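# Shelve three desk items on matching low shelves

## Task

Take each of the three objects off the desk and set it on top of the low shelf that already holds objects of the same kind. Each must stay there unsupported, since an object the robot is still holding or propping does not count. The robot must not tip over or be left leaning, or the task fails.

## Robot and tools

ROBOT. A two-wheeled base (drives forward/back and turns in place, no sideways motion) carries a lifting column with a head and two six-joint arms, left and right, each ending in a parallel gripper. Shoulder height S = 0.90 m + column_m. Folded, the robot is 0.73 m long, 0.62 m wide, S + 0.43 m tall, and its front sits 0.40 m ahead of the column.

FRAMES. Base frame: origin on the floor under the column, between the drive wheels; x forward, y left, z up. left_hand and right_hand are reported in it, as the point where the fingers meet (tips extend 8 mm further); the hand's z axis runs along the fingers, y along the opening. Odometry frame = base frame at scene start; base_odometry counts wheel turns only, so slip shows as travel; heading is positive leftward, range -3.142 to 3.142.

execute_actions(actions, cameras). actions is a list with zero or one action. An action may hold:
- base: exactly one of {translate_m: d}, a relative drive in metres from the current spot, forward positive, -3 to 3; or {rotate_rad: d}, a relative turn in place, left (counter-clockwise) positive, -3.2 to 3.2. Moves needing over 8.667 s are refused.
- joints: a dict of absolute targets by name. column_m 0 to 0.8 m; head_tilt_rad -0.61 to 1.308 (positive looks down); for each side X in left/right: X_joint1_rad -2.879 to 2.879, X_joint2_rad 0 to 3.141, X_joint3_rad 0 to 3.019, X_joint4_rad -1.692 to 1.57, X_joint5_rad -1.57 to 1.57 (hand swings to robot's right when positive), X_joint6_rad -2.094 to 2.094 (hand roll, clockwise from behind when positive), X_gripper_m 0 (closed) to 0.093 m fingertip gap.
- speeds: optional caps for this action, translate_m 0.05 to 0.8 m/s, rotate_rad 0.1 to 1 rad/s; arms ignore it.
Base and joint motions start together. An empty list just reports. Unknown keys or out-of-range values reject the whole call. cameras: list from cam_head_left, cam_head_right, cam_left_wrist, cam_right_wrist, nav_camera, all; omitted/null/all gives every camera, [] none.

wait(seconds 0 to 10): no new command; returns state and images. zoom_image(camera, region [x0,y0,x1,y1] pixels, at most 504x504) enlarges part of that camera's most recent image. read_manual(section "licences") returns only licence text. finished_scene(scene) ends the given scene irreversibly and reports success; the goal must already hold stably. Replying without any tool call ends everything.

ARM GEOMETRY (approximate). With left_joint1 at -1.57 or right_joint1 at 1.57 and joints 5, 6 at 0, the arm stays in a forward vertical plane 0.23 m off the column's side. Let a = j2 - 0.35, b = 1.05 + j2 - j3, c = b - j4 (c = 1.57 means fingers vertical down). Hand reach ahead = 0.12 + 0.39 sin a + 0.38 cos b + 0.25 cos c; height = S + 0.39 cos a - 0.38 sin b - 0.25 sin c. Example: j2,j3,j4 = 0.93, 0.78, 0.14 gives 0.60 m ahead, 0.25 m below S. Actual hands sag lower and nearer by up to ~5 cm (~12 cm loaded); trust the reported hand position. Reach is about 1 m from the shoulder. For floor-level work, extend fingers down 0.45-0.5 m ahead at column 0.3, then lower the column; avoid arm motion with column below 0.3. Below 0.4 m height the housing blocks hands closer than 0.45 m ahead.

LOADS, fingers down: 3.2 kg at ~0.4 m ahead, 0.3-0.7 m below S; 2 kg to 0.6 m ahead; 1 kg to 0.8 m ahead, 0.3-0.55 m below S; 0.3 kg may go up to 0.14 m above S. Grip force holds roughly 2-6 kg. Grip by commanding an opening smaller than the object; off_target is then expected, and a reading 0.002 m or more above target means something is held. Fingers are 7 cm long; gripper body 10 x 7 cm.

RESULTS. base_status and joint_status per motion: done; off_target (stopped short, may still push); contact_stop (column or base hit something, target dropped); time_out; not_followed / "joint command not followed" with a cause (a safety check blocked arm targets for nearness to the other arm, the body or an obstacle; back the offending joints off by 0.05 rad or more). on_its_own lists uncommanded behaviour; "held at" is a target, not a position. turned_by_wheels vs turned_by_imu disagreeing by over ~4% and 0.05 rad signals slip or a collision. base_tilt gives forward/right lean in degrees. motor_effort lists wheel motors only (positive pushes forward); the bracket is the peak. wheel_motors_off = 1 means overload cut-out. Joint torques and efforts carry fixed offsets and noise.

COLUMN. Lowering stops with contact_stop when a hand or its load touches down; it may sink a further 0.15-0.2 m. After that it refuses downward motion until raised 0.2 m. If the base stalls, back off 0.05 m before retrying or turning.

CAMERAS. Head cameras look about head_tilt_rad below level. Wrist cameras sit behind the fingertips, aim along the fingers tilted 0.62 rad toward the hand's +x; the closed tips mark image centre. nav_camera is low on the front, looking ahead.

AVOID: arms striking or pressing each other (may end the run); long hard pushing by arms (motor overheating; relieve by resending reported positions as targets, noting a held load then sinks) or by the base (wheel cut-out); tables between 0.30 m and S - 0.26 m high hitting the column; dropping, slamming or tipping objects; loose objects can be nudged by outside disturbances, so confirm they rest before finishing. Joint targets within ~0.03 rad (0.08 for joints 2, 3) of the current reading may not move at all; approach contacts in ~0.05 rad steps.

Each tool is called as a command line: name --argument value for each argument, lists and objects as JSON in quotes; but a table of rows of numbers goes row by row, as --pt "numbers of a row", without its own name.

## Session

execute_actions --actions '[]'

Scene clock: 0.00 s.
Joint torques (N m, as the arm reports them, + toward a larger angle): no reading
base_odometry: x=+0.000 y=+0.000 heading=+0.000 (m, m, rad; odometry frame)
turned_by_wheels: +0.000 (rad since the last result)
turned_by_imu: +0.000 (rad since the last result)
base_tilt: forward=-0.3 right=+0.8 (deg)
base_status: not commanded
joint_positions: column_m=+0.553 head_tilt_rad=+0.891 left_joint1_rad=-1.572 left_joint2_rad=+0.902 left_joint3_rad=+0.390 left_joint4_rad=-0.912 left_joint5_rad=-0.023 left_joint6_rad=-0.039 left_gripper_m=+0.094 right_joint1_rad=+1.572 right_joint2_rad=+0.910 right_joint3_rad=+0.422 right_joint4_rad=-0.977 right_joint5_rad=-0.004 right_joint6_rad=-0.001 right_gripper_m=+0.094
joint_status: not commanded
wheel_motors_off: 0
motor_effort: left_wheel=+3 right_wheel=+4 (%)
left_hand: x=+0.1389 y=+0.2283 z=+1.2476 quat_wxyz=(+0.435, +0.012, -0.900, -0.019) (m; base frame)
right_hand: x=+0.1444 y=-0.2245 z=+1.2542 quat_wxyz=(+0.453, +0.000, -0.891, -0.002) (m; base frame)
pictures: cam_head_left, cam_head_right, cam_left_wrist, cam_right_wrist, nav_camera
Images, in order (width x height): cam_head_left 672x504, cam_head_right 672x504, cam_left_wrist 504x504, cam_right_wrist 504x504, nav_camera 672x504.

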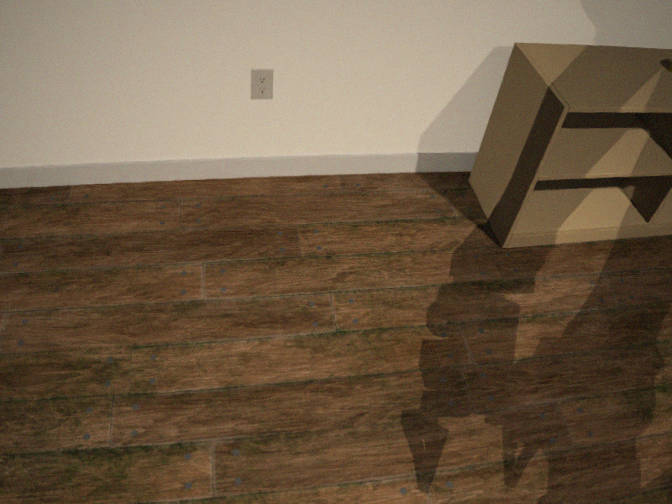

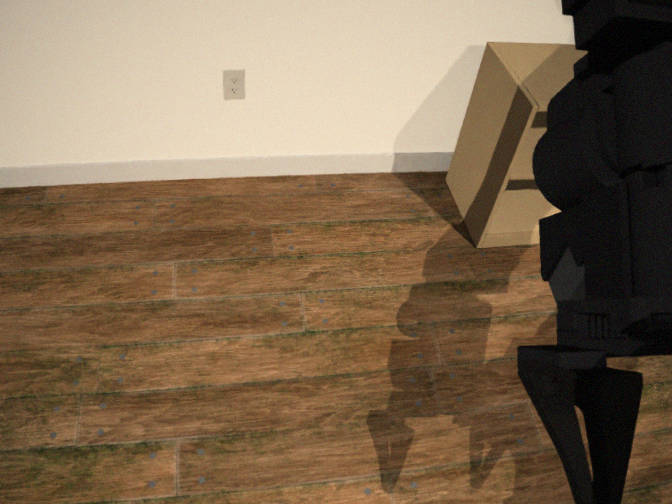

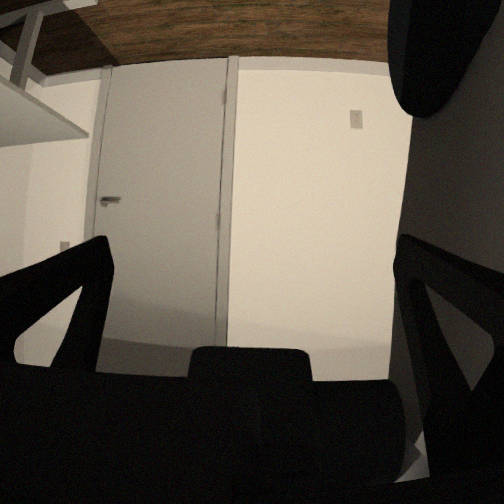

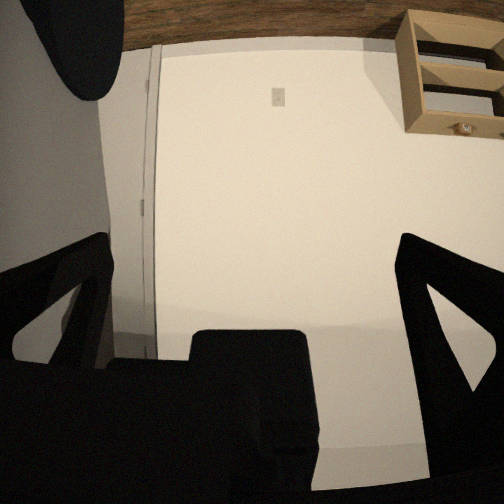

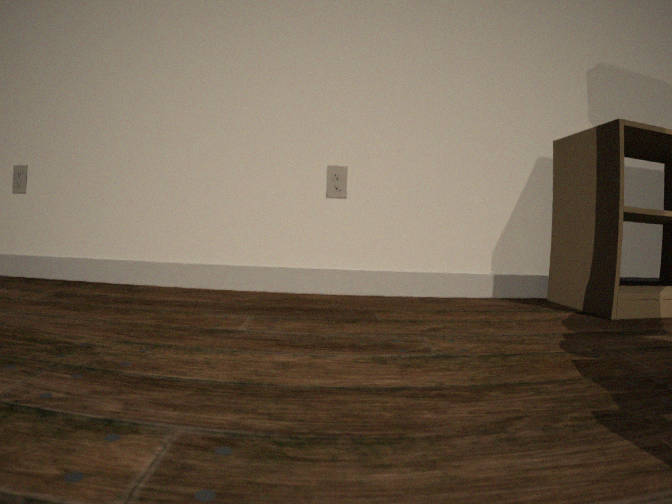

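execute_actions --actions '[{"base": {"rotate_rad": -0.9}, "joints": {"head_tilt_rad": 0.5}}]'

Scene clock: 5.40 s.
Joint torques (N m, as the arm reports them, + toward a larger angle): left_arm=[-0.43 -6.93 -1.17 -1.04  0.07 -0.17] | right_arm=[ 0.36 -8.16 -0.94 -1.36  0.07 -0.04]
base_odometry: x=+0.000 y=+0.000 heading=-0.899 (m, m, rad; odometry frame)
turned_by_wheels: -0.899 (rad since the last result)
turned_by_imu: -0.893 (rad since the last result)
base_tilt: forward=-0.3 right=+0.7 (deg)
base_status: done
joint_positions: column_m=+0.553 head_tilt_rad=+0.518 left_joint1_rad=-1.572 left_joint2_rad=+0.902 left_joint3_rad=+0.390 left_joint4_rad=-0.912 left_joint5_rad=-0.023 left_joint6_rad=-0.039 left_gripper_m=+0.094 right_joint1_rad=+1.572 right_joint2_rad=+0.910 right_joint3_rad=+0.422 right_joint4_rad=-0.977 right_joint5_rad=-0.004 right_joint6_rad=-0.001 right_gripper_m=+0.094
joint_status: all done
wheel_motors_off: 0
motor_effort: left_wheel=+5(43) right_wheel=-5(42) (%)
left_hand: x=+0.1389 y=+0.2283 z=+1.2476 quat_wxyz=(+0.435, +0.012, -0.900, -0.019) (m; base frame)
right_hand: x=+0.1444 y=-0.2245 z=+1.2542 quat_wxyz=(+0.453, +0.000, -0.891, -0.002) (m; base frame)
pictures: cam_head_left, cam_head_right, cam_left_wrist, cam_right_wrist, nav_camera
camera_calibration (this result's frames):
cam_head_left: T_world_to_cam=[[-0.113546, -0.991839, 0.0579943, -0.0281112], [-0.467079, 0.00176977, -0.884214, 1.37281], [0.876895, -0.127486, -0.463468, 0.602033], [0, 0, 0, 1]] pos_world=[0.110098, 0.0464397, 1.49451]
cam_head_right: T_world_to_cam=[[-0.0804503, -0.994976, 0.059589, -0.124379], [-0.468658, -0.0150038, -0.883252, 1.36794], [0.879709, -0.0989848, -0.465097, 0.600354], [0, 0, 0, 1]] pos_world=[0.102953, -0.0438043, 1.49487]
Images, in order (width x height): cam_head_left 672x504, cam_head_right 672x504, cam_left_wrist 504x504, cam_right_wrist 504x504, nav_camera 672x504.

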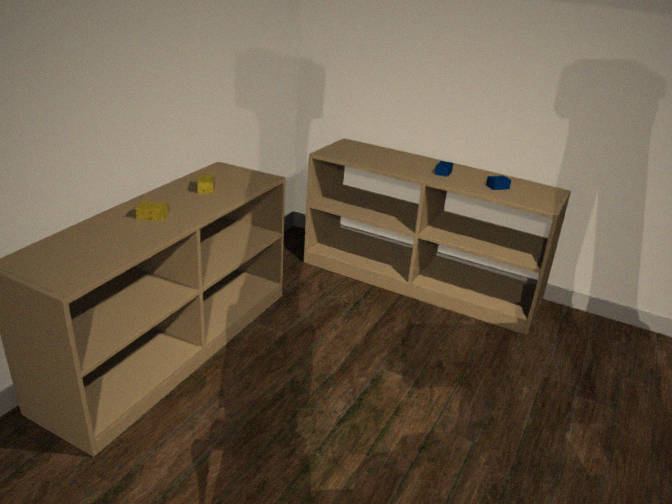

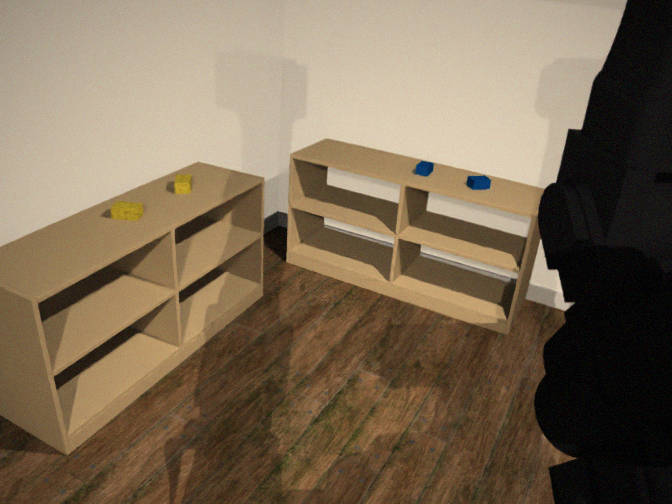

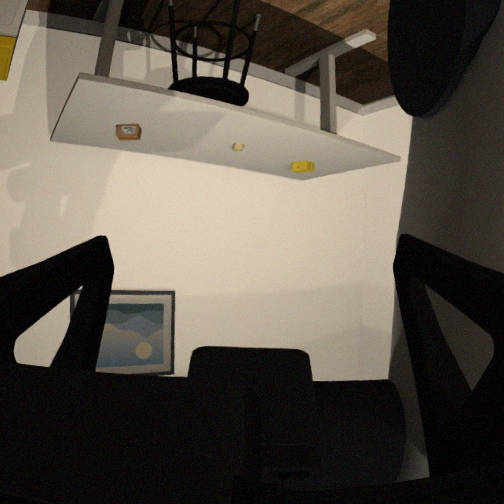

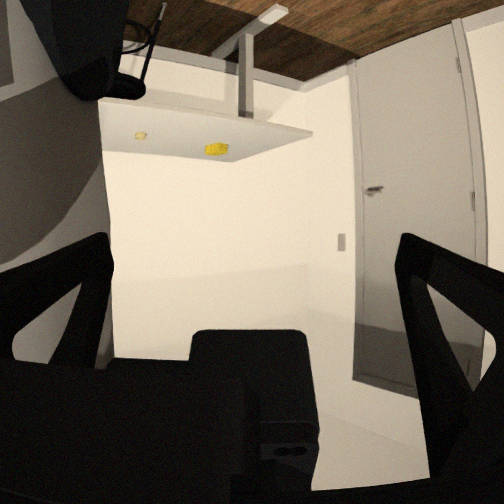

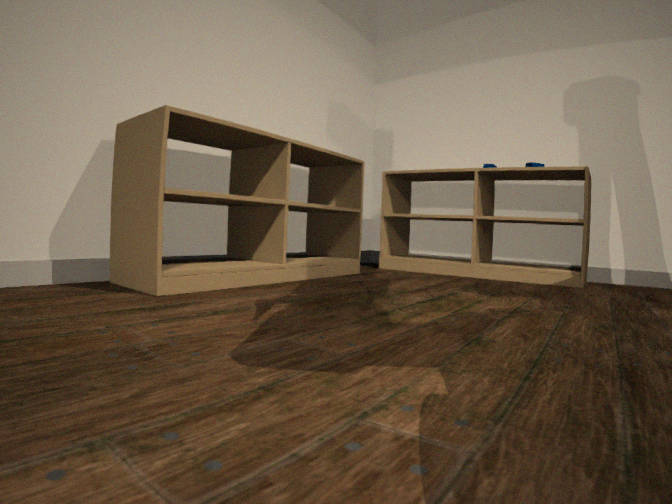

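zoom_image --camera "cam_left_wrist" --region '[40, 60, 400, 200]'

zoom_image --camera "cam_head_left" --region '[100, 130, 580, 250]'

Region (40, 60, 400, 200) of cam_left_wrist's 504x504 image, scaled by 1.400, with more detail than that image has.

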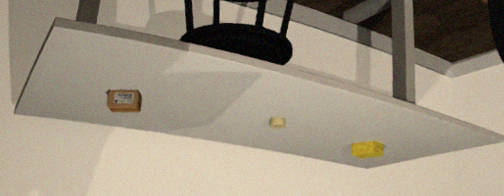

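Region (100, 130, 580, 250) of cam_head_left's 672x504 image, scaled by 1.050, with more detail than that image has; it fills the top 126 rows of this view, and the rest is white.

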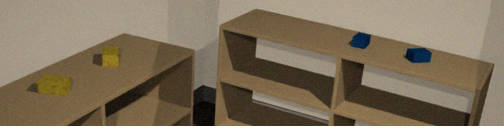

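zoom_image --camera "cam_head_left" --region '[420, 150, 530, 200]'

execute_actions --actions '[{"base": {"rotate_rad": -1.2}}]'

Region (420, 150, 530, 200) of cam_head_left's 672x504 image, scaled by 4.582, with more detail than that image has; it fills the top 229 rows of this view, and the rest is white.

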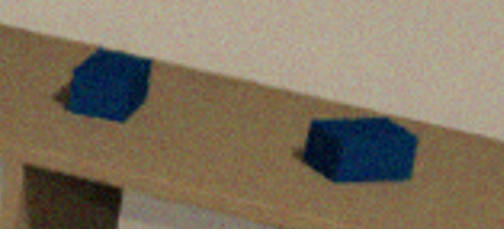

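Scene clock: 15.27 s.
Joint torques (N m, as the arm reports them, + toward a larger angle): left_arm=[ 0.   -7.21 -1.15 -1.37  0.02 -0.16] | right_arm=[ 0.16 -8.26 -0.57 -1.38  0.03 -0.03]
base_odometry: x=+0.000 y=+0.000 heading=-2.097 (m, m, rad; odometry frame)
turned_by_wheels: -1.199 (rad since the last result)
turned_by_imu: -1.198 (rad since the last result)
base_tilt: forward=-0.2 right=+0.7 (deg)
base_status: done
joint_positions: column_m=+0.553 head_tilt_rad=+0.518 left_joint1_rad=-1.572 left_joint2_rad=+0.902 left_joint3_rad=+0.390 left_joint4_rad=-0.912 left_joint5_rad=-0.023 left_joint6_rad=-0.039 left_gripper_m=+0.094 right_joint1_rad=+1.572 right_joint2_rad=+0.910 right_joint3_rad=+0.422 right_joint4_rad=-0.977 right_joint5_rad=-0.004 right_joint6_rad=-0.001 right_gripper_m=+0.094
joint_status: not commanded
wheel_motors_off: 0
motor_effort: left_wheel=+4(26) right_wheel=-5(27) (%)
left_hand: x=+0.1389 y=+0.2283 z=+1.2476 quat_wxyz=(+0.435, +0.012, -0.900, -0.019) (m; base frame)
right_hand: x=+0.1444 y=-0.2245 z=+1.2542 quat_wxyz=(+0.453, +0.000, -0.891, -0.002) (m; base frame)
pictures: cam_head_left, cam_head_right, cam_left_wrist, cam_right_wrist, nav_camera
camera_calibration (this result's frames):
cam_head_left: T_world_to_cam=[[-0.113546, -0.991839, 0.0579931, -0.0281094], [-0.46707, 0.00176977, -0.884219, 1.37282], [0.8769, -0.127486, -0.463459, 0.602019], [0, 0, 0, 1]] pos_world=[0.110099, 0.0464397, 1.49451]
cam_head_right: T_world_to_cam=[[-0.0804509, -0.994976, 0.0595882, -0.124378], [-0.468649, -0.0150038, -0.883257, 1.36794], [0.879713, -0.0989848, -0.465088, 0.600339], [0, 0, 0, 1]] pos_world=[0.102953, -0.0438043, 1.49487]
Images, in order (width x height): cam_head_left 672x504, cam_head_right 672x504, cam_left_wrist 504x504, cam_right_wrist 504x504, nav_camera 672x504.

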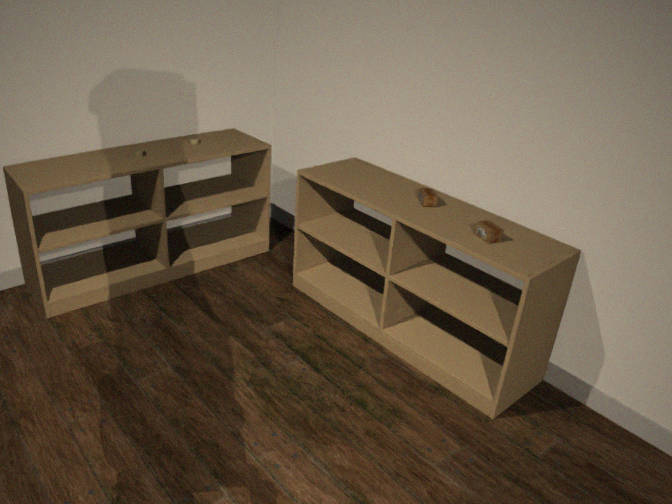

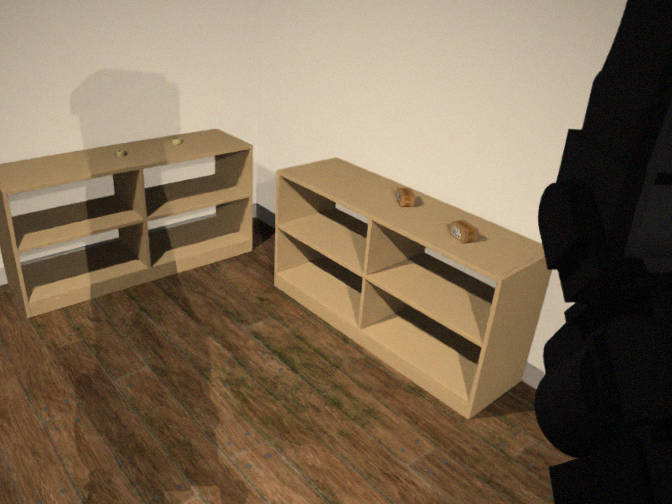

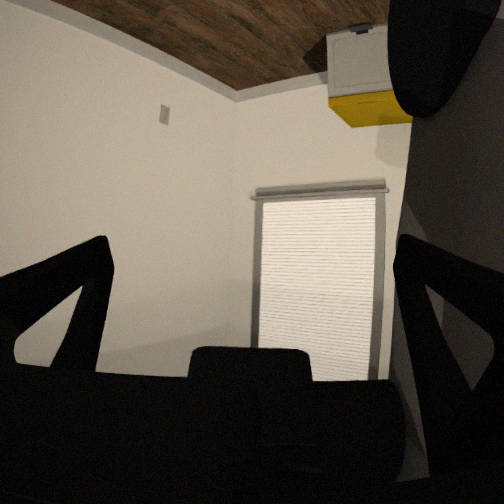

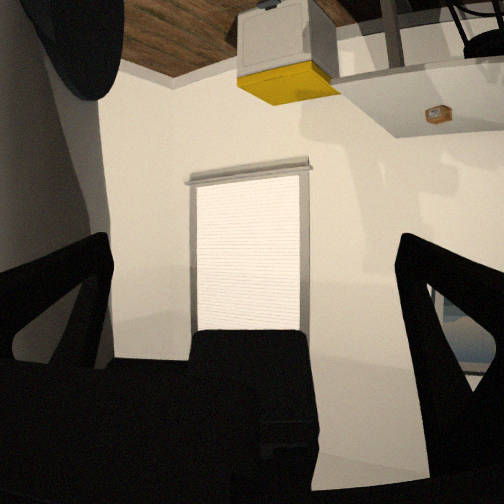

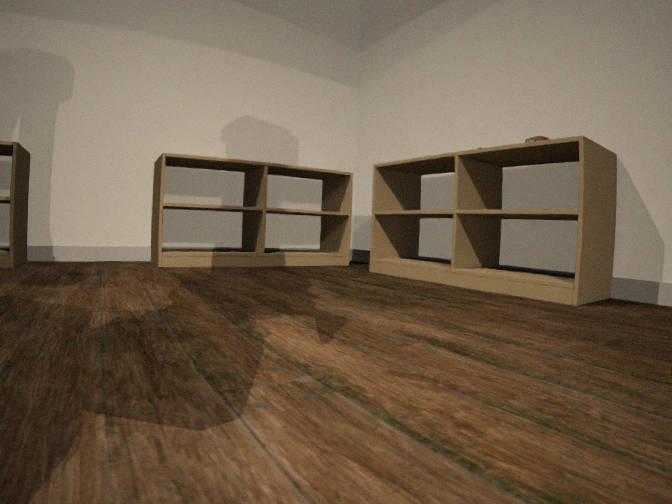

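execute_actions --actions '[{"base": {"rotate_rad": -2.05}}]' --cameras '["cam_head_left", "cam_head_right", "nav_camera"]'

Scene clock: 57.83 s.
Joint torques (N m, as the arm reports them, + toward a larger angle): left_arm=[-0.26 -6.54 -1.34 -1.06 -0.01 -0.11] | right_arm=[ 0.45 -8.01 -0.67 -1.5   0.02 -0.09]
base_odometry: x=+0.000 y=+0.000 heading=+2.137 (m, m, rad; odometry frame)
turned_by_wheels: -2.049 (rad since the last result)
turned_by_imu: -2.049 (rad since the last result)
base_tilt: forward=-0.2 right=+0.7 (deg)
base_status: done
joint_positions: column_m=+0.553 head_tilt_rad=+0.518 left_joint1_rad=-1.572 left_joint2_rad=+0.902 left_joint3_rad=+0.390 left_joint4_rad=-0.912 left_joint5_rad=-0.023 left_joint6_rad=-0.039 left_gripper_m=+0.094 right_joint1_rad=+1.572 right_joint2_rad=+0.910 right_joint3_rad=+0.422 right_joint4_rad=-0.977 right_joint5_rad=-0.004 right_joint6_rad=-0.001 right_gripper_m=+0.094
joint_status: not commanded
wheel_motors_off: 0
motor_effort: left_wheel=+4(26) right_wheel=-6(26) (%)
left_hand: x=+0.1389 y=+0.2283 z=+1.2476 quat_wxyz=(+0.435, +0.012, -0.900, -0.019) (m; base frame)
right_hand: x=+0.1444 y=-0.2245 z=+1.2542 quat_wxyz=(+0.453, +0.000, -0.891, -0.002) (m; base frame)
pictures: cam_head_left, cam_head_right, nav_camera
camera_calibration (this result's frames):
cam_head_left: T_world_to_cam=[[-0.113547, -0.991839, 0.0579918, -0.0281073], [-0.467059, 0.00176977, -0.884224, 1.37282], [0.876905, -0.127486, -0.463448, 0.602002], [0, 0, 0, 1]] pos_world=[0.110099, 0.0464397, 1.49451]
cam_head_right: T_world_to_cam=[[-0.0804516, -0.994976, 0.0595872, -0.124377], [-0.468639, -0.0150038, -0.883263, 1.36795], [0.879719, -0.0989848, -0.465077, 0.600323], [0, 0, 0, 1]] pos_world=[0.102954, -0.0438043, 1.49487]
Images, in order (width x height): cam_head_left 672x504, cam_head_right 672x504, nav_camera 672x504.

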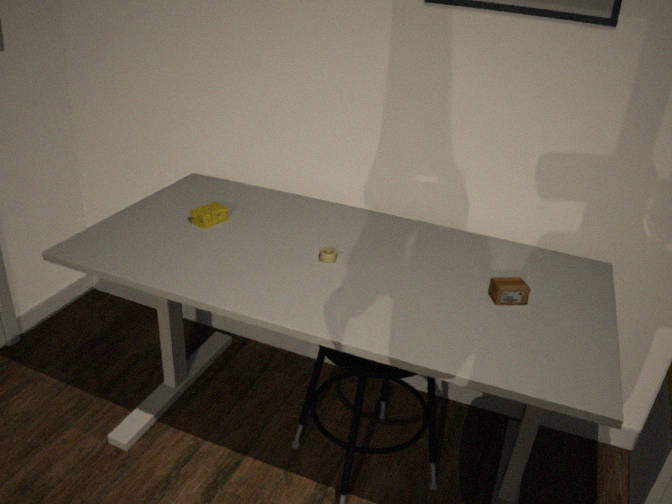

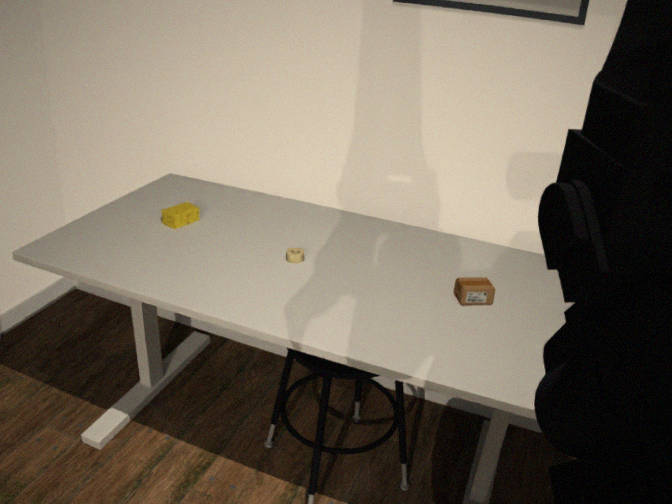

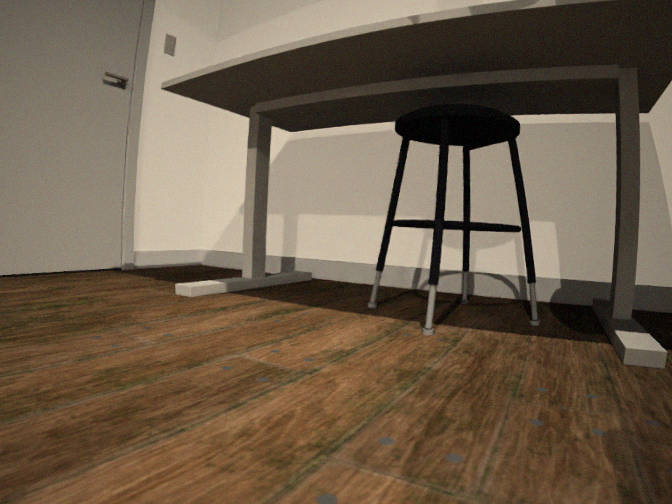

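zoom_image --camera "cam_head_left" --region '[170, 190, 370, 280]'

zoom_image --camera "cam_head_left" --region '[460, 250, 560, 330]'

Region (170, 190, 370, 280) of cam_head_left's 672x504 image, scaled by 2.520, with more detail than that image has; it fills the top 227 rows of this view, and the rest is white.

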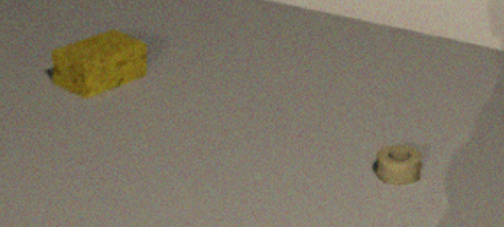

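Region (460, 250, 560, 330) of cam_head_left's 672x504 image, scaled by 5.040, with more detail than that image has; it fills the top 403 rows of this view, and the rest is white.

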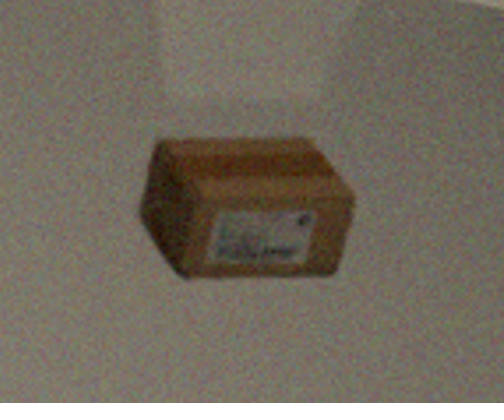

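execute_actions --actions '[{"base": {"translate_m": 0.73}, "joints": {"column_m": 0.35, "head_tilt_rad": 0.75, "left_joint2_rad": 1.43, "left_joint3_rad": 1.545, "left_joint4_rad": -0.64, "left_joint5_rad": 0, "left_joint6_rad": 0, "right_joint2_rad": 1.43, "right_joint3_rad": 1.545, "right_joint4_rad": -0.64, "right_joint5_rad": 0, "right_joint6_rad": 1.09}}]' --cameras '["cam_head_left"]'

Scene clock: 162.30 s.
Joint torques (N m, as the arm reports them, + toward a larger angle): left_arm=[ -0.41 -23.2    5.4    0.88   0.08  -0.09] | right_arm=[  0.28 -19.07   6.4    0.21   0.23   0.07]
base_odometry: x=-0.392 y=+0.616 heading=+2.137 (m, m, rad; odometry frame)
turned_by_wheels: +0.000 (rad since the last result)
turned_by_imu: +0.000 (rad since the last result)
base_tilt: forward=-0.3 right=+0.6 (deg)
base_status: done
joint_positions: column_m=+0.350 head_tilt_rad=+0.753 left_joint1_rad=-1.572 left_joint2_rad=+1.438 left_joint3_rad=+1.523 left_joint4_rad=-0.645 left_joint5_rad=-0.002 left_joint6_rad=-0.006 left_gripper_m=+0.094 right_joint1_rad=+1.572 right_joint2_rad=+1.428 right_joint3_rad=+1.535 right_joint4_rad=-0.643 right_joint5_rad=-0.003 right_joint6_rad=+1.076 right_gripper_m=+0.094
joint_status: all done
wheel_motors_off: 0
motor_effort: left_wheel=-1(53) right_wheel=+1(48) (%)
left_hand: x=+0.6750 y=+0.2243 z=+0.8704 quat_wxyz=(+0.018, +0.003, -1.000, -0.001) (m; base frame)
right_hand: x=+0.6856 y=-0.2240 z=+0.8785 quat_wxyz=(+0.006, -0.512, -0.859, +0.001) (m; base frame)
pictures: cam_head_left
camera_calibration (this result's frames):
cam_head_left: T_world_to_cam=[[-0.0969655, -0.991839, 0.0827867, -0.0502887], [-0.659721, 0.00176977, -0.751508, 1.02561], [0.745228, -0.127486, -0.654509, 0.769753], [0, 0, 0, 1]] pos_world=[0.0980969, 0.0464397, 1.27872]
Images, in order (width x height): cam_head_left 672x504.

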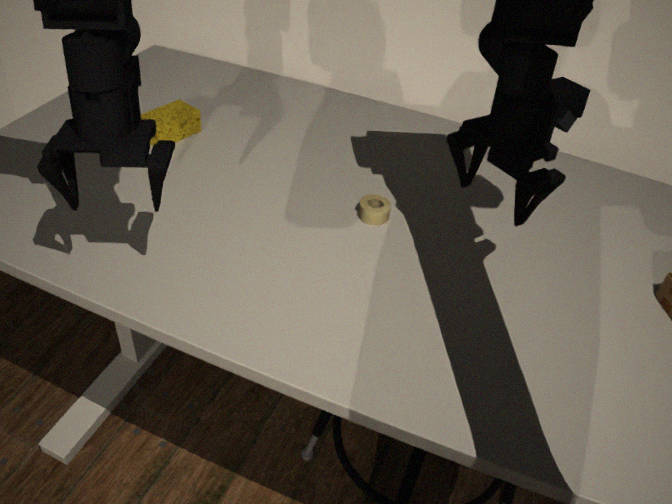

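execute_actions --actions '[{"base": {"rotate_rad": -0.49}}]'

Scene clock: 166.50 s.
Joint torques (N m, as the arm reports them, + toward a larger angle): left_arm=[ -1.36 -22.79   5.5    0.94   0.04  -0.06] | right_arm=[  0.59 -19.34   6.29   0.27   0.19   0.07]
base_odometry: x=-0.392 y=+0.616 heading=+1.648 (m, m, rad; odometry frame)
turned_by_wheels: -0.489 (rad since the last result)
turned_by_imu: -0.484 (rad since the last result)
base_tilt: forward=-0.3 right=+0.7 (deg)
base_status: done
joint_positions: column_m=+0.350 head_tilt_rad=+0.753 left_joint1_rad=-1.573 left_joint2_rad=+1.438 left_joint3_rad=+1.523 left_joint4_rad=-0.645 left_joint5_rad=-0.001 left_joint6_rad=-0.006 left_gripper_m=+0.094 right_joint1_rad=+1.570 right_joint2_rad=+1.428 right_joint3_rad=+1.535 right_joint4_rad=-0.643 right_joint5_rad=-0.002 right_joint6_rad=+1.076 right_gripper_m=+0.094
joint_status: not commanded
wheel_motors_off: 0
motor_effort: left_wheel=+4(45) right_wheel=-6(52) (%)
left_hand: x=+0.6750 y=+0.2234 z=+0.8704 quat_wxyz=(+0.018, +0.002, -1.000, +0.000) (m; base frame)
right_hand: x=+0.6856 y=-0.2256 z=+0.8785 quat_wxyz=(+0.006, -0.513, -0.859, +0.003) (m; base frame)
pictures: cam_head_left, cam_head_right, cam_left_wrist, cam_right_wrist, nav_camera
camera_calibration (this result's frames):
cam_head_left: T_world_to_cam=[[-0.0969654, -0.991839, 0.0827867, -0.0502887], [-0.659722, 0.00176977, -0.751508, 1.02561], [0.745228, -0.127486, -0.654509, 0.769753], [0, 0, 0, 1]] pos_world=[0.0980969, 0.0464397, 1.27872]
cam_head_right: T_world_to_cam=[[-0.0644052, -0.994976, 0.076649, -0.135875], [-0.661035, -0.0150038, -0.750205, 1.02046], [0.747586, -0.0989848, -0.656747, 0.768579], [0, 0, 0, 1]] pos_world=[0.09123, -0.0438043, 1.28073]
cam_left_wrist: T_world_to_cam=[[0.00675727, -0.999966, 0.00483003, 0.212004], [-0.790943, -0.00238927, 0.611885, 0.00520068], [-0.611853, -0.00795495, -0.790932, 1.22831], [0, 0, 0, 1]] pos_world=[0.754227, 0.22178, 0.967305]
cam_right_wrist: T_world_to_cam=[[-0.876099, -0.482109, 0.00466619, 0.483011], [-0.380079, 0.696576, 0.60854, -0.120471], [-0.296633, 0.531368, -0.793509, 1.14034], [0, 0, 0, 1]] pos_world=[0.715641, -0.28916, 0.975931]
Images, in order (width x height): cam_head_left 672x504, cam_head_right 672x504, cam_left_wrist 504x504, cam_right_wrist 504x504, nav_camera 672x504.

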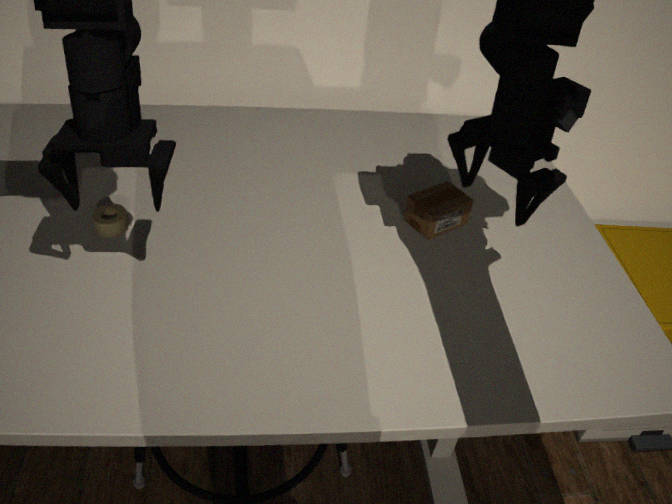

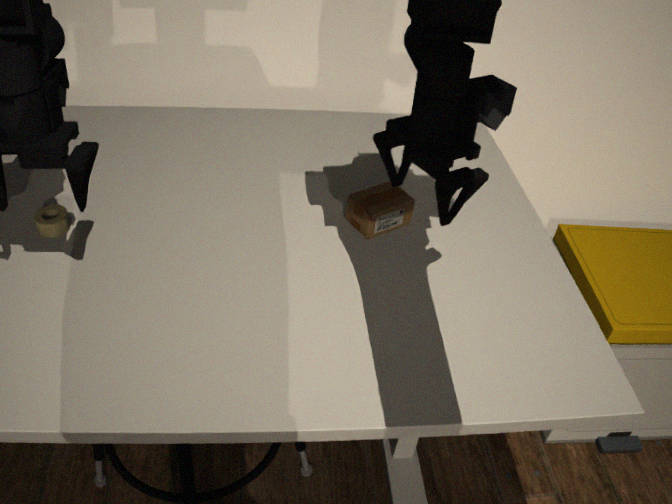

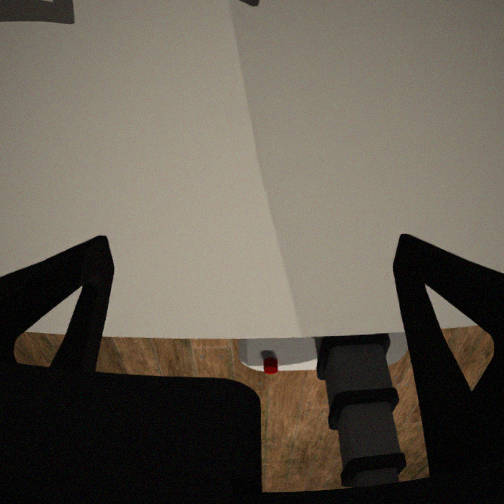

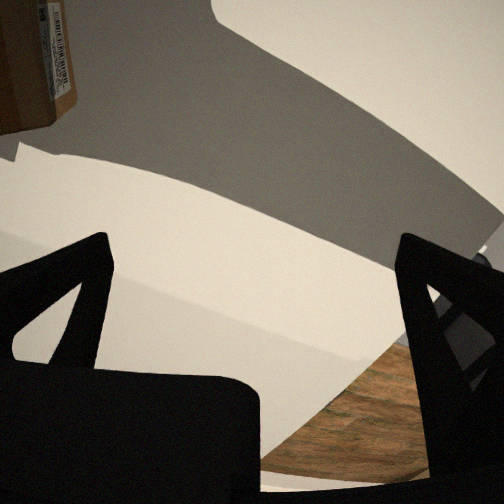

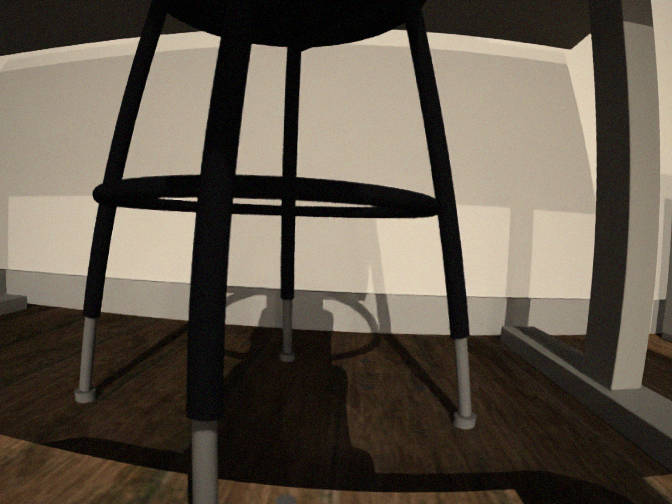

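execute_actions --actions '[{"base": {"translate_m": 0.1}, "joints": {"left_joint1_rad": -1.505, "left_joint2_rad": 1.6, "left_joint3_rad": 1.82, "left_joint4_rad": -0.73, "right_joint1_rad": 1.615, "right_joint2_rad": 1.6, "right_joint3_rad": 1.815, "right_joint4_rad": -0.734}}]' --cameras '["cam_head_left", "cam_left_wrist", "cam_right_wrist"]'

Scene clock: 218.07 s.
Joint torques (N m, as the arm reports them, + toward a larger angle): left_arm=[ -0.41 -23.62   6.28   0.5    0.03  -0.11] | right_arm=[  1.01 -21.55   7.51   0.06   0.17   0.09]
base_odometry: x=-0.399 y=+0.716 heading=+1.646 (m, m, rad; odometry frame)
turned_by_wheels: -0.002 (rad since the last result)
turned_by_imu: +0.000 (rad since the last result)
base_tilt: forward=-0.3 right=+0.7 (deg)
base_status: done
joint_positions: column_m=+0.350 head_tilt_rad=+0.753 left_joint1_rad=-1.499 left_joint2_rad=+1.595 left_joint3_rad=+1.795 left_joint4_rad=-0.726 left_joint5_rad=+0.000 left_joint6_rad=-0.006 left_gripper_m=+0.094 right_joint1_rad=+1.615 right_joint2_rad=+1.606 right_joint3_rad=+1.800 right_joint4_rad=-0.731 right_joint5_rad=-0.002 right_joint6_rad=+1.077 right_gripper_m=+0.094
joint_status: all done
wheel_motors_off: 0
motor_effort: left_wheel=+0(45) right_wheel=+2(49) (%)
left_hand: x=+0.7402 y=+0.2736 z=+0.8434 quat_wxyz=(+0.001, +0.021, -0.999, -0.031) (m; base frame)
right_hand: x=+0.7375 y=-0.1947 z=+0.8367 quat_wxyz=(+0.016, -0.503, -0.864, -0.014) (m; base frame)
pictures: cam_head_left, cam_left_wrist, cam_right_wrist
camera_calibration (this result's frames):
cam_head_left: T_world_to_cam=[[-0.0969504, -0.991839, 0.0828043, -0.0503129], [-0.659858, 0.00176977, -0.751388, 1.02545], [0.74511, -0.127486, -0.654644, 0.769939], [0, 0, 0, 1]] pos_world=[0.0980865, 0.0464397, 1.27872]
cam_left_wrist: T_world_to_cam=[[0.0434334, -0.99738, -0.0578556, 0.286914], [-0.809502, -0.0690726, 0.58304, 0.129677], [-0.585508, 0.0215108, -0.810381, 1.23612], [0, 0, 0, 1]] pos_world=[0.816272, 0.26853, 0.942722]
cam_right_wrist: T_world_to_cam=[[-0.865401, -0.500903, -0.0132923, 0.547013], [-0.394174, 0.664151, 0.63524, -0.115077], [-0.309366, 0.554977, -0.7722, 1.10225], [0, 0, 0, 1]] pos_world=[0.769025, -0.261297, 0.931533]
Images, in order (width x height): cam_head_left 672x504, cam_left_wrist 504x504, cam_right_wrist 504x504.

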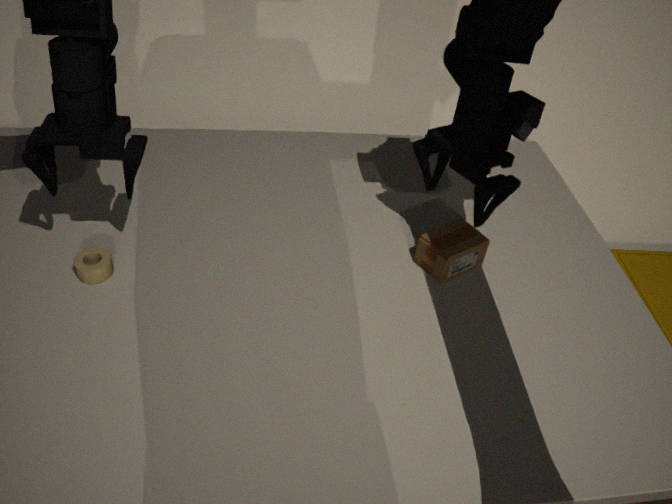

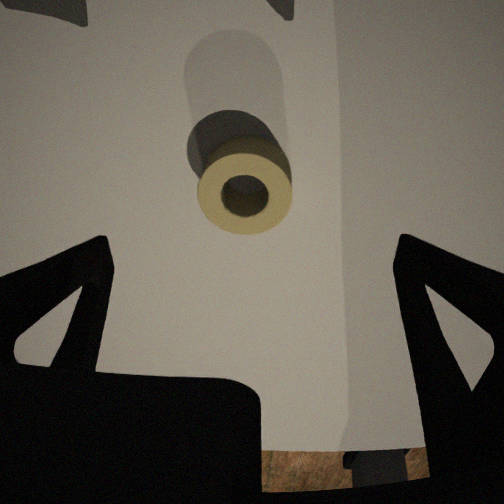

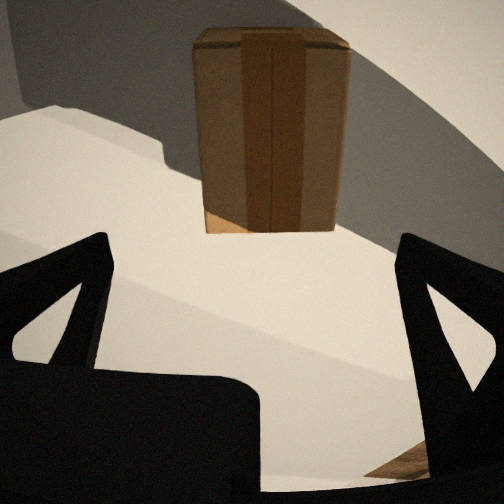

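execute_actions --actions '[{"joints": {"left_joint2_rad": 1.73, "left_joint4_rad": -0.615, "right_joint2_rad": 1.705, "right_joint4_rad": -0.6}}]' --cameras '["cam_head_left", "cam_left_wrist", "cam_right_wrist"]'

Scene clock: 283.27 s.
Joint torques (N m, as the arm reports them, + toward a larger angle): left_arm=[ -0.42 -23.29   5.04   0.85  -0.03  -0.07] | right_arm=[  0.5  -21.15   6.61   0.46   0.2    0.06]
base_odometry: x=-0.399 y=+0.716 heading=+1.646 (m, m, rad; odometry frame)
turned_by_wheels: +0.000 (rad since the last result)
turned_by_imu: +0.001 (rad since the last result)
base_tilt: forward=-0.3 right=+0.7 (deg)
base_status: not commanded
joint_positions: column_m=+0.350 head_tilt_rad=+0.753 left_joint1_rad=-1.499 left_joint2_rad=+1.733 left_joint3_rad=+1.803 left_joint4_rad=-0.619 left_joint5_rad=+0.000 left_joint6_rad=-0.006 left_gripper_m=+0.094 right_joint1_rad=+1.615 right_joint2_rad=+1.713 right_joint3_rad=+1.802 right_joint4_rad=-0.606 right_joint5_rad=-0.002 right_joint6_rad=+1.077 right_gripper_m=+0.094
joint_status: all done
wheel_motors_off: 0
motor_effort: left_wheel=+0(0) right_wheel=+2(1) (%)
left_hand: x=+0.7082 y=+0.2775 z=+0.7616 quat_wxyz=(+0.013, +0.021, -0.999, -0.031) (m; base frame)
right_hand: x=+0.7212 y=-0.1926 z=+0.7721 quat_wxyz=(+0.008, -0.503, -0.864, -0.019) (m; base frame)
pictures: cam_head_left, cam_left_wrist, cam_right_wrist
camera_calibration (this result's frames):
cam_head_left: T_world_to_cam=[[-0.0969504, -0.991839, 0.0828043, -0.0503129], [-0.659858, 0.00176977, -0.751388, 1.02545], [0.74511, -0.127486, -0.654644, 0.769939], [0, 0, 0, 1]] pos_world=[0.0980865, 0.0464397, 1.27872]
cam_left_wrist: T_world_to_cam=[[0.0435276, -0.997365, -0.0580378, 0.287561], [-0.795421, -0.069747, 0.60203, 0.127519], [-0.604492, 0.0199595, -0.796361, 1.15423], [0, 0, 0, 1]] pos_world=[0.786635, 0.27266, 0.859102]
cam_right_wrist: T_world_to_cam=[[-0.86535, -0.500249, -0.0303277, 0.546353], [-0.405954, 0.664177, 0.62775, -0.0676114], [-0.293888, 0.555535, -0.777824, 1.03948], [0, 0, 0, 1]] pos_world=[0.75083, -0.259248, 0.867544]
Images, in order (width x height): cam_head_left 672x504, cam_left_wrist 504x504, cam_right_wrist 504x504.

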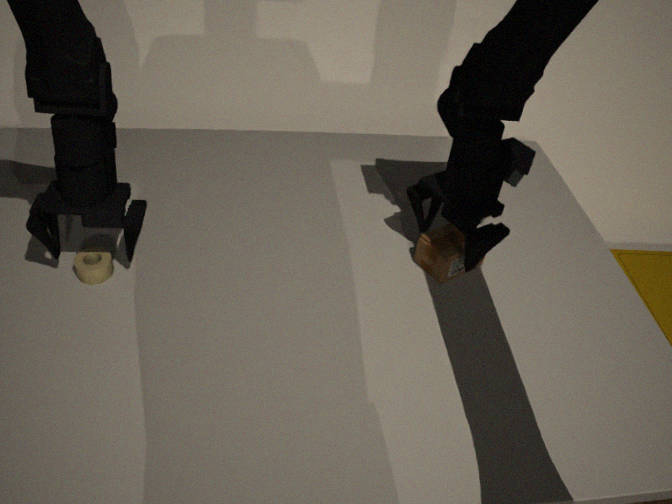

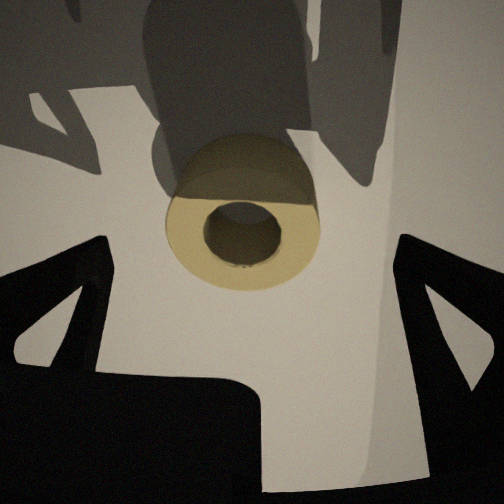

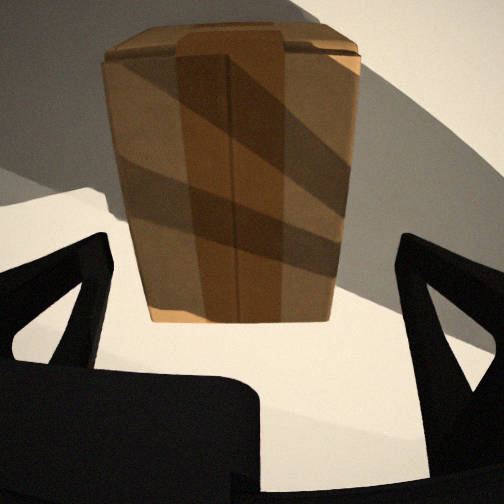

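execute_actions --actions '[{"joints": {"column_m": 0.326}}]' --cameras '["cam_left_wrist"]'

execute_actions --actions '[{"joints": {"left_gripper_m": 0.035, "right_gripper_m": 0.045}}]' --cameras '["cam_head_left", "cam_left_wrist", "cam_right_wrist"]'

Scene clock: 300.37 s.
Joint torques (N m, as the arm reports them, + toward a larger angle): left_arm=[ -0.24 -24.08   5.05   0.78   0.    -0.09] | right_arm=[  1.18 -20.85   6.46   0.25   0.21   0.06]
base_odometry: x=-0.399 y=+0.716 heading=+1.646 (m, m, rad; odometry frame)
turned_by_wheels: +0.000 (rad since the last result)
turned_by_imu: +0.001 (rad since the last result)
base_tilt: forward=-0.3 right=+0.8 (deg)
base_status: not commanded
joint_positions: column_m=+0.326 head_tilt_rad=+0.753 left_joint1_rad=-1.499 left_joint2_rad=+1.733 left_joint3_rad=+1.803 left_joint4_rad=-0.619 left_joint5_rad=+0.000 left_joint6_rad=-0.006 left_gripper_m=+0.094 right_joint1_rad=+1.615 right_joint2_rad=+1.713 right_joint3_rad=+1.802 right_joint4_rad=-0.606 right_joint5_rad=-0.002 right_joint6_rad=+1.077 right_gripper_m=+0.094
joint_status: all done
wheel_motors_off: 0
motor_effort: left_wheel=-1(0) right_wheel=+1(2) (%)
left_hand: x=+0.7082 y=+0.2775 z=+0.7376 quat_wxyz=(+0.013, +0.021, -0.999, -0.031) (m; base frame)
right_hand: x=+0.7212 y=-0.1926 z=+0.7481 quat_wxyz=(+0.008, -0.503, -0.864, -0.019) (m; base frame)
pictures: cam_left_wrist
camera_calibration (this result's frames):
cam_left_wrist: T_world_to_cam=[[0.0435276, -0.997365, -0.0580378, 0.286168], [-0.795421, -0.069747, 0.60203, 0.141971], [-0.604492, 0.0199595, -0.796361, 1.13511], [0, 0, 0, 1]] pos_world=[0.786635, 0.27266, 0.835097]
Images, in order (width x height): cam_left_wrist 504x504.

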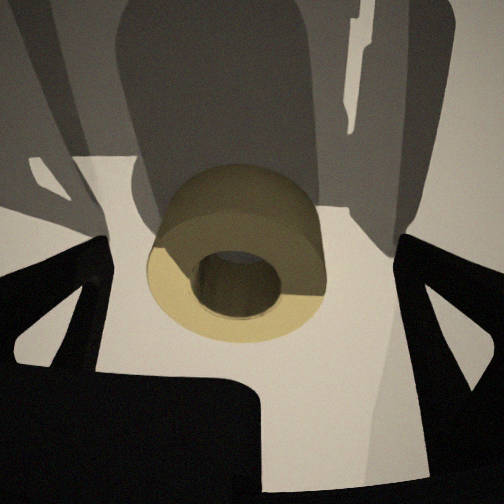

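Scene clock: 301.00 s.
Joint torques (N m, as the arm reports them, + toward a larger angle): left_arm=[  0.25 -23.8    5.23   0.89  -0.01  -0.1 ] | right_arm=[  0.43 -21.03   6.52   0.27   0.19   0.04]
base_odometry: x=-0.399 y=+0.716 heading=+1.646 (m, m, rad; odometry frame)
turned_by_wheels: +0.000 (rad since the last result)
turned_by_imu: +0.000 (rad since the last result)
base_tilt: forward=-0.4 right=+0.7 (deg)
base_status: not commanded
joint_positions: column_m=+0.326 head_tilt_rad=+0.753 left_joint1_rad=-1.499 left_joint2_rad=+1.733 left_joint3_rad=+1.803 left_joint4_rad=-0.619 left_joint5_rad=+0.000 left_joint6_rad=-0.006 left_gripper_m=+0.048 right_joint1_rad=+1.615 right_joint2_rad=+1.713 right_joint3_rad=+1.802 right_joint4_rad=-0.606 right_joint5_rad=-0.002 right_joint6_rad=+1.078 right_gripper_m=+0.059
joint_status: left_gripper_m off_target (ended at +0.048, target +0.035); right_gripper_m off_target (ended at +0.059, target +0.045)
wheel_motors_off: 0
motor_effort: left_wheel=+1(0) right_wheel=+1(2) (%)
left_hand: x=+0.7082 y=+0.2776 z=+0.7376 quat_wxyz=(+0.013, +0.021, -0.999, -0.031) (m; base frame)
right_hand: x=+0.7213 y=-0.1926 z=+0.7481 quat_wxyz=(+0.008, -0.503, -0.864, -0.019) (m; base frame)
pictures: cam_head_left, cam_left_wrist, cam_right_wrist
camera_calibration (this result's frames):
cam_head_left: T_world_to_cam=[[-0.0969504, -0.991839, 0.0828043, -0.0483252], [-0.659858, 0.00176977, -0.751388, 1.00742], [0.74511, -0.127486, -0.654644, 0.754224], [0, 0, 0, 1]] pos_world=[0.0980865, 0.0464397, 1.25471]
cam_left_wrist: T_world_to_cam=[[0.0435172, -0.997343, -0.0584185, 0.286516], [-0.795413, -0.0699688, 0.602015, 0.142038], [-0.604503, 0.0202688, -0.796345, 1.13502], [0, 0, 0, 1]] pos_world=[0.786634, 0.272687, 0.835098]
cam_right_wrist: T_world_to_cam=[[-0.865728, -0.499576, -0.0306373, 0.54634], [-0.405658, 0.664485, 0.627616, -0.0525602], [-0.293184, 0.555773, -0.77792, 1.02044], [0, 0, 0, 1]] pos_world=[0.750838, -0.25927, 0.843549]
Images, in order (width x height): cam_head_left 672x504, cam_left_wrist 504x504, cam_right_wrist 504x504.

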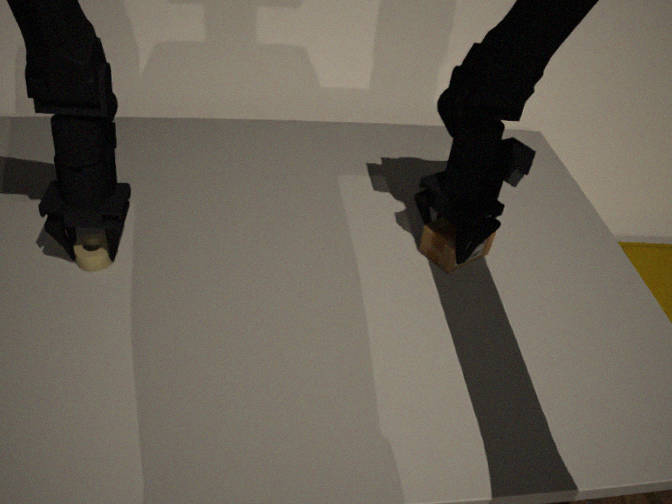

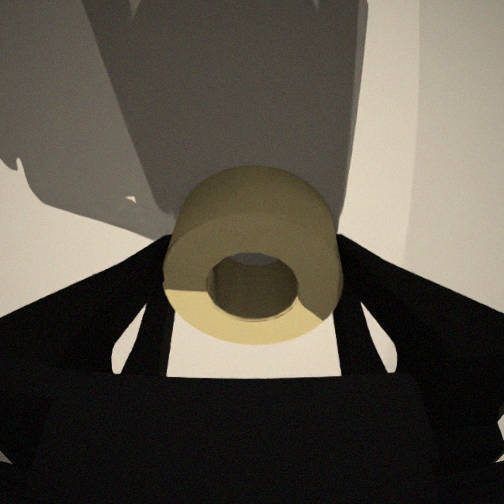

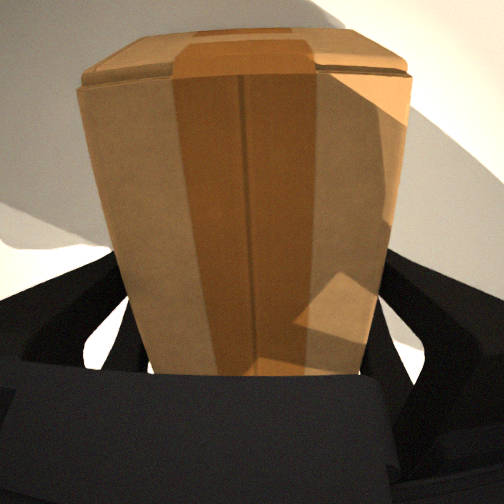

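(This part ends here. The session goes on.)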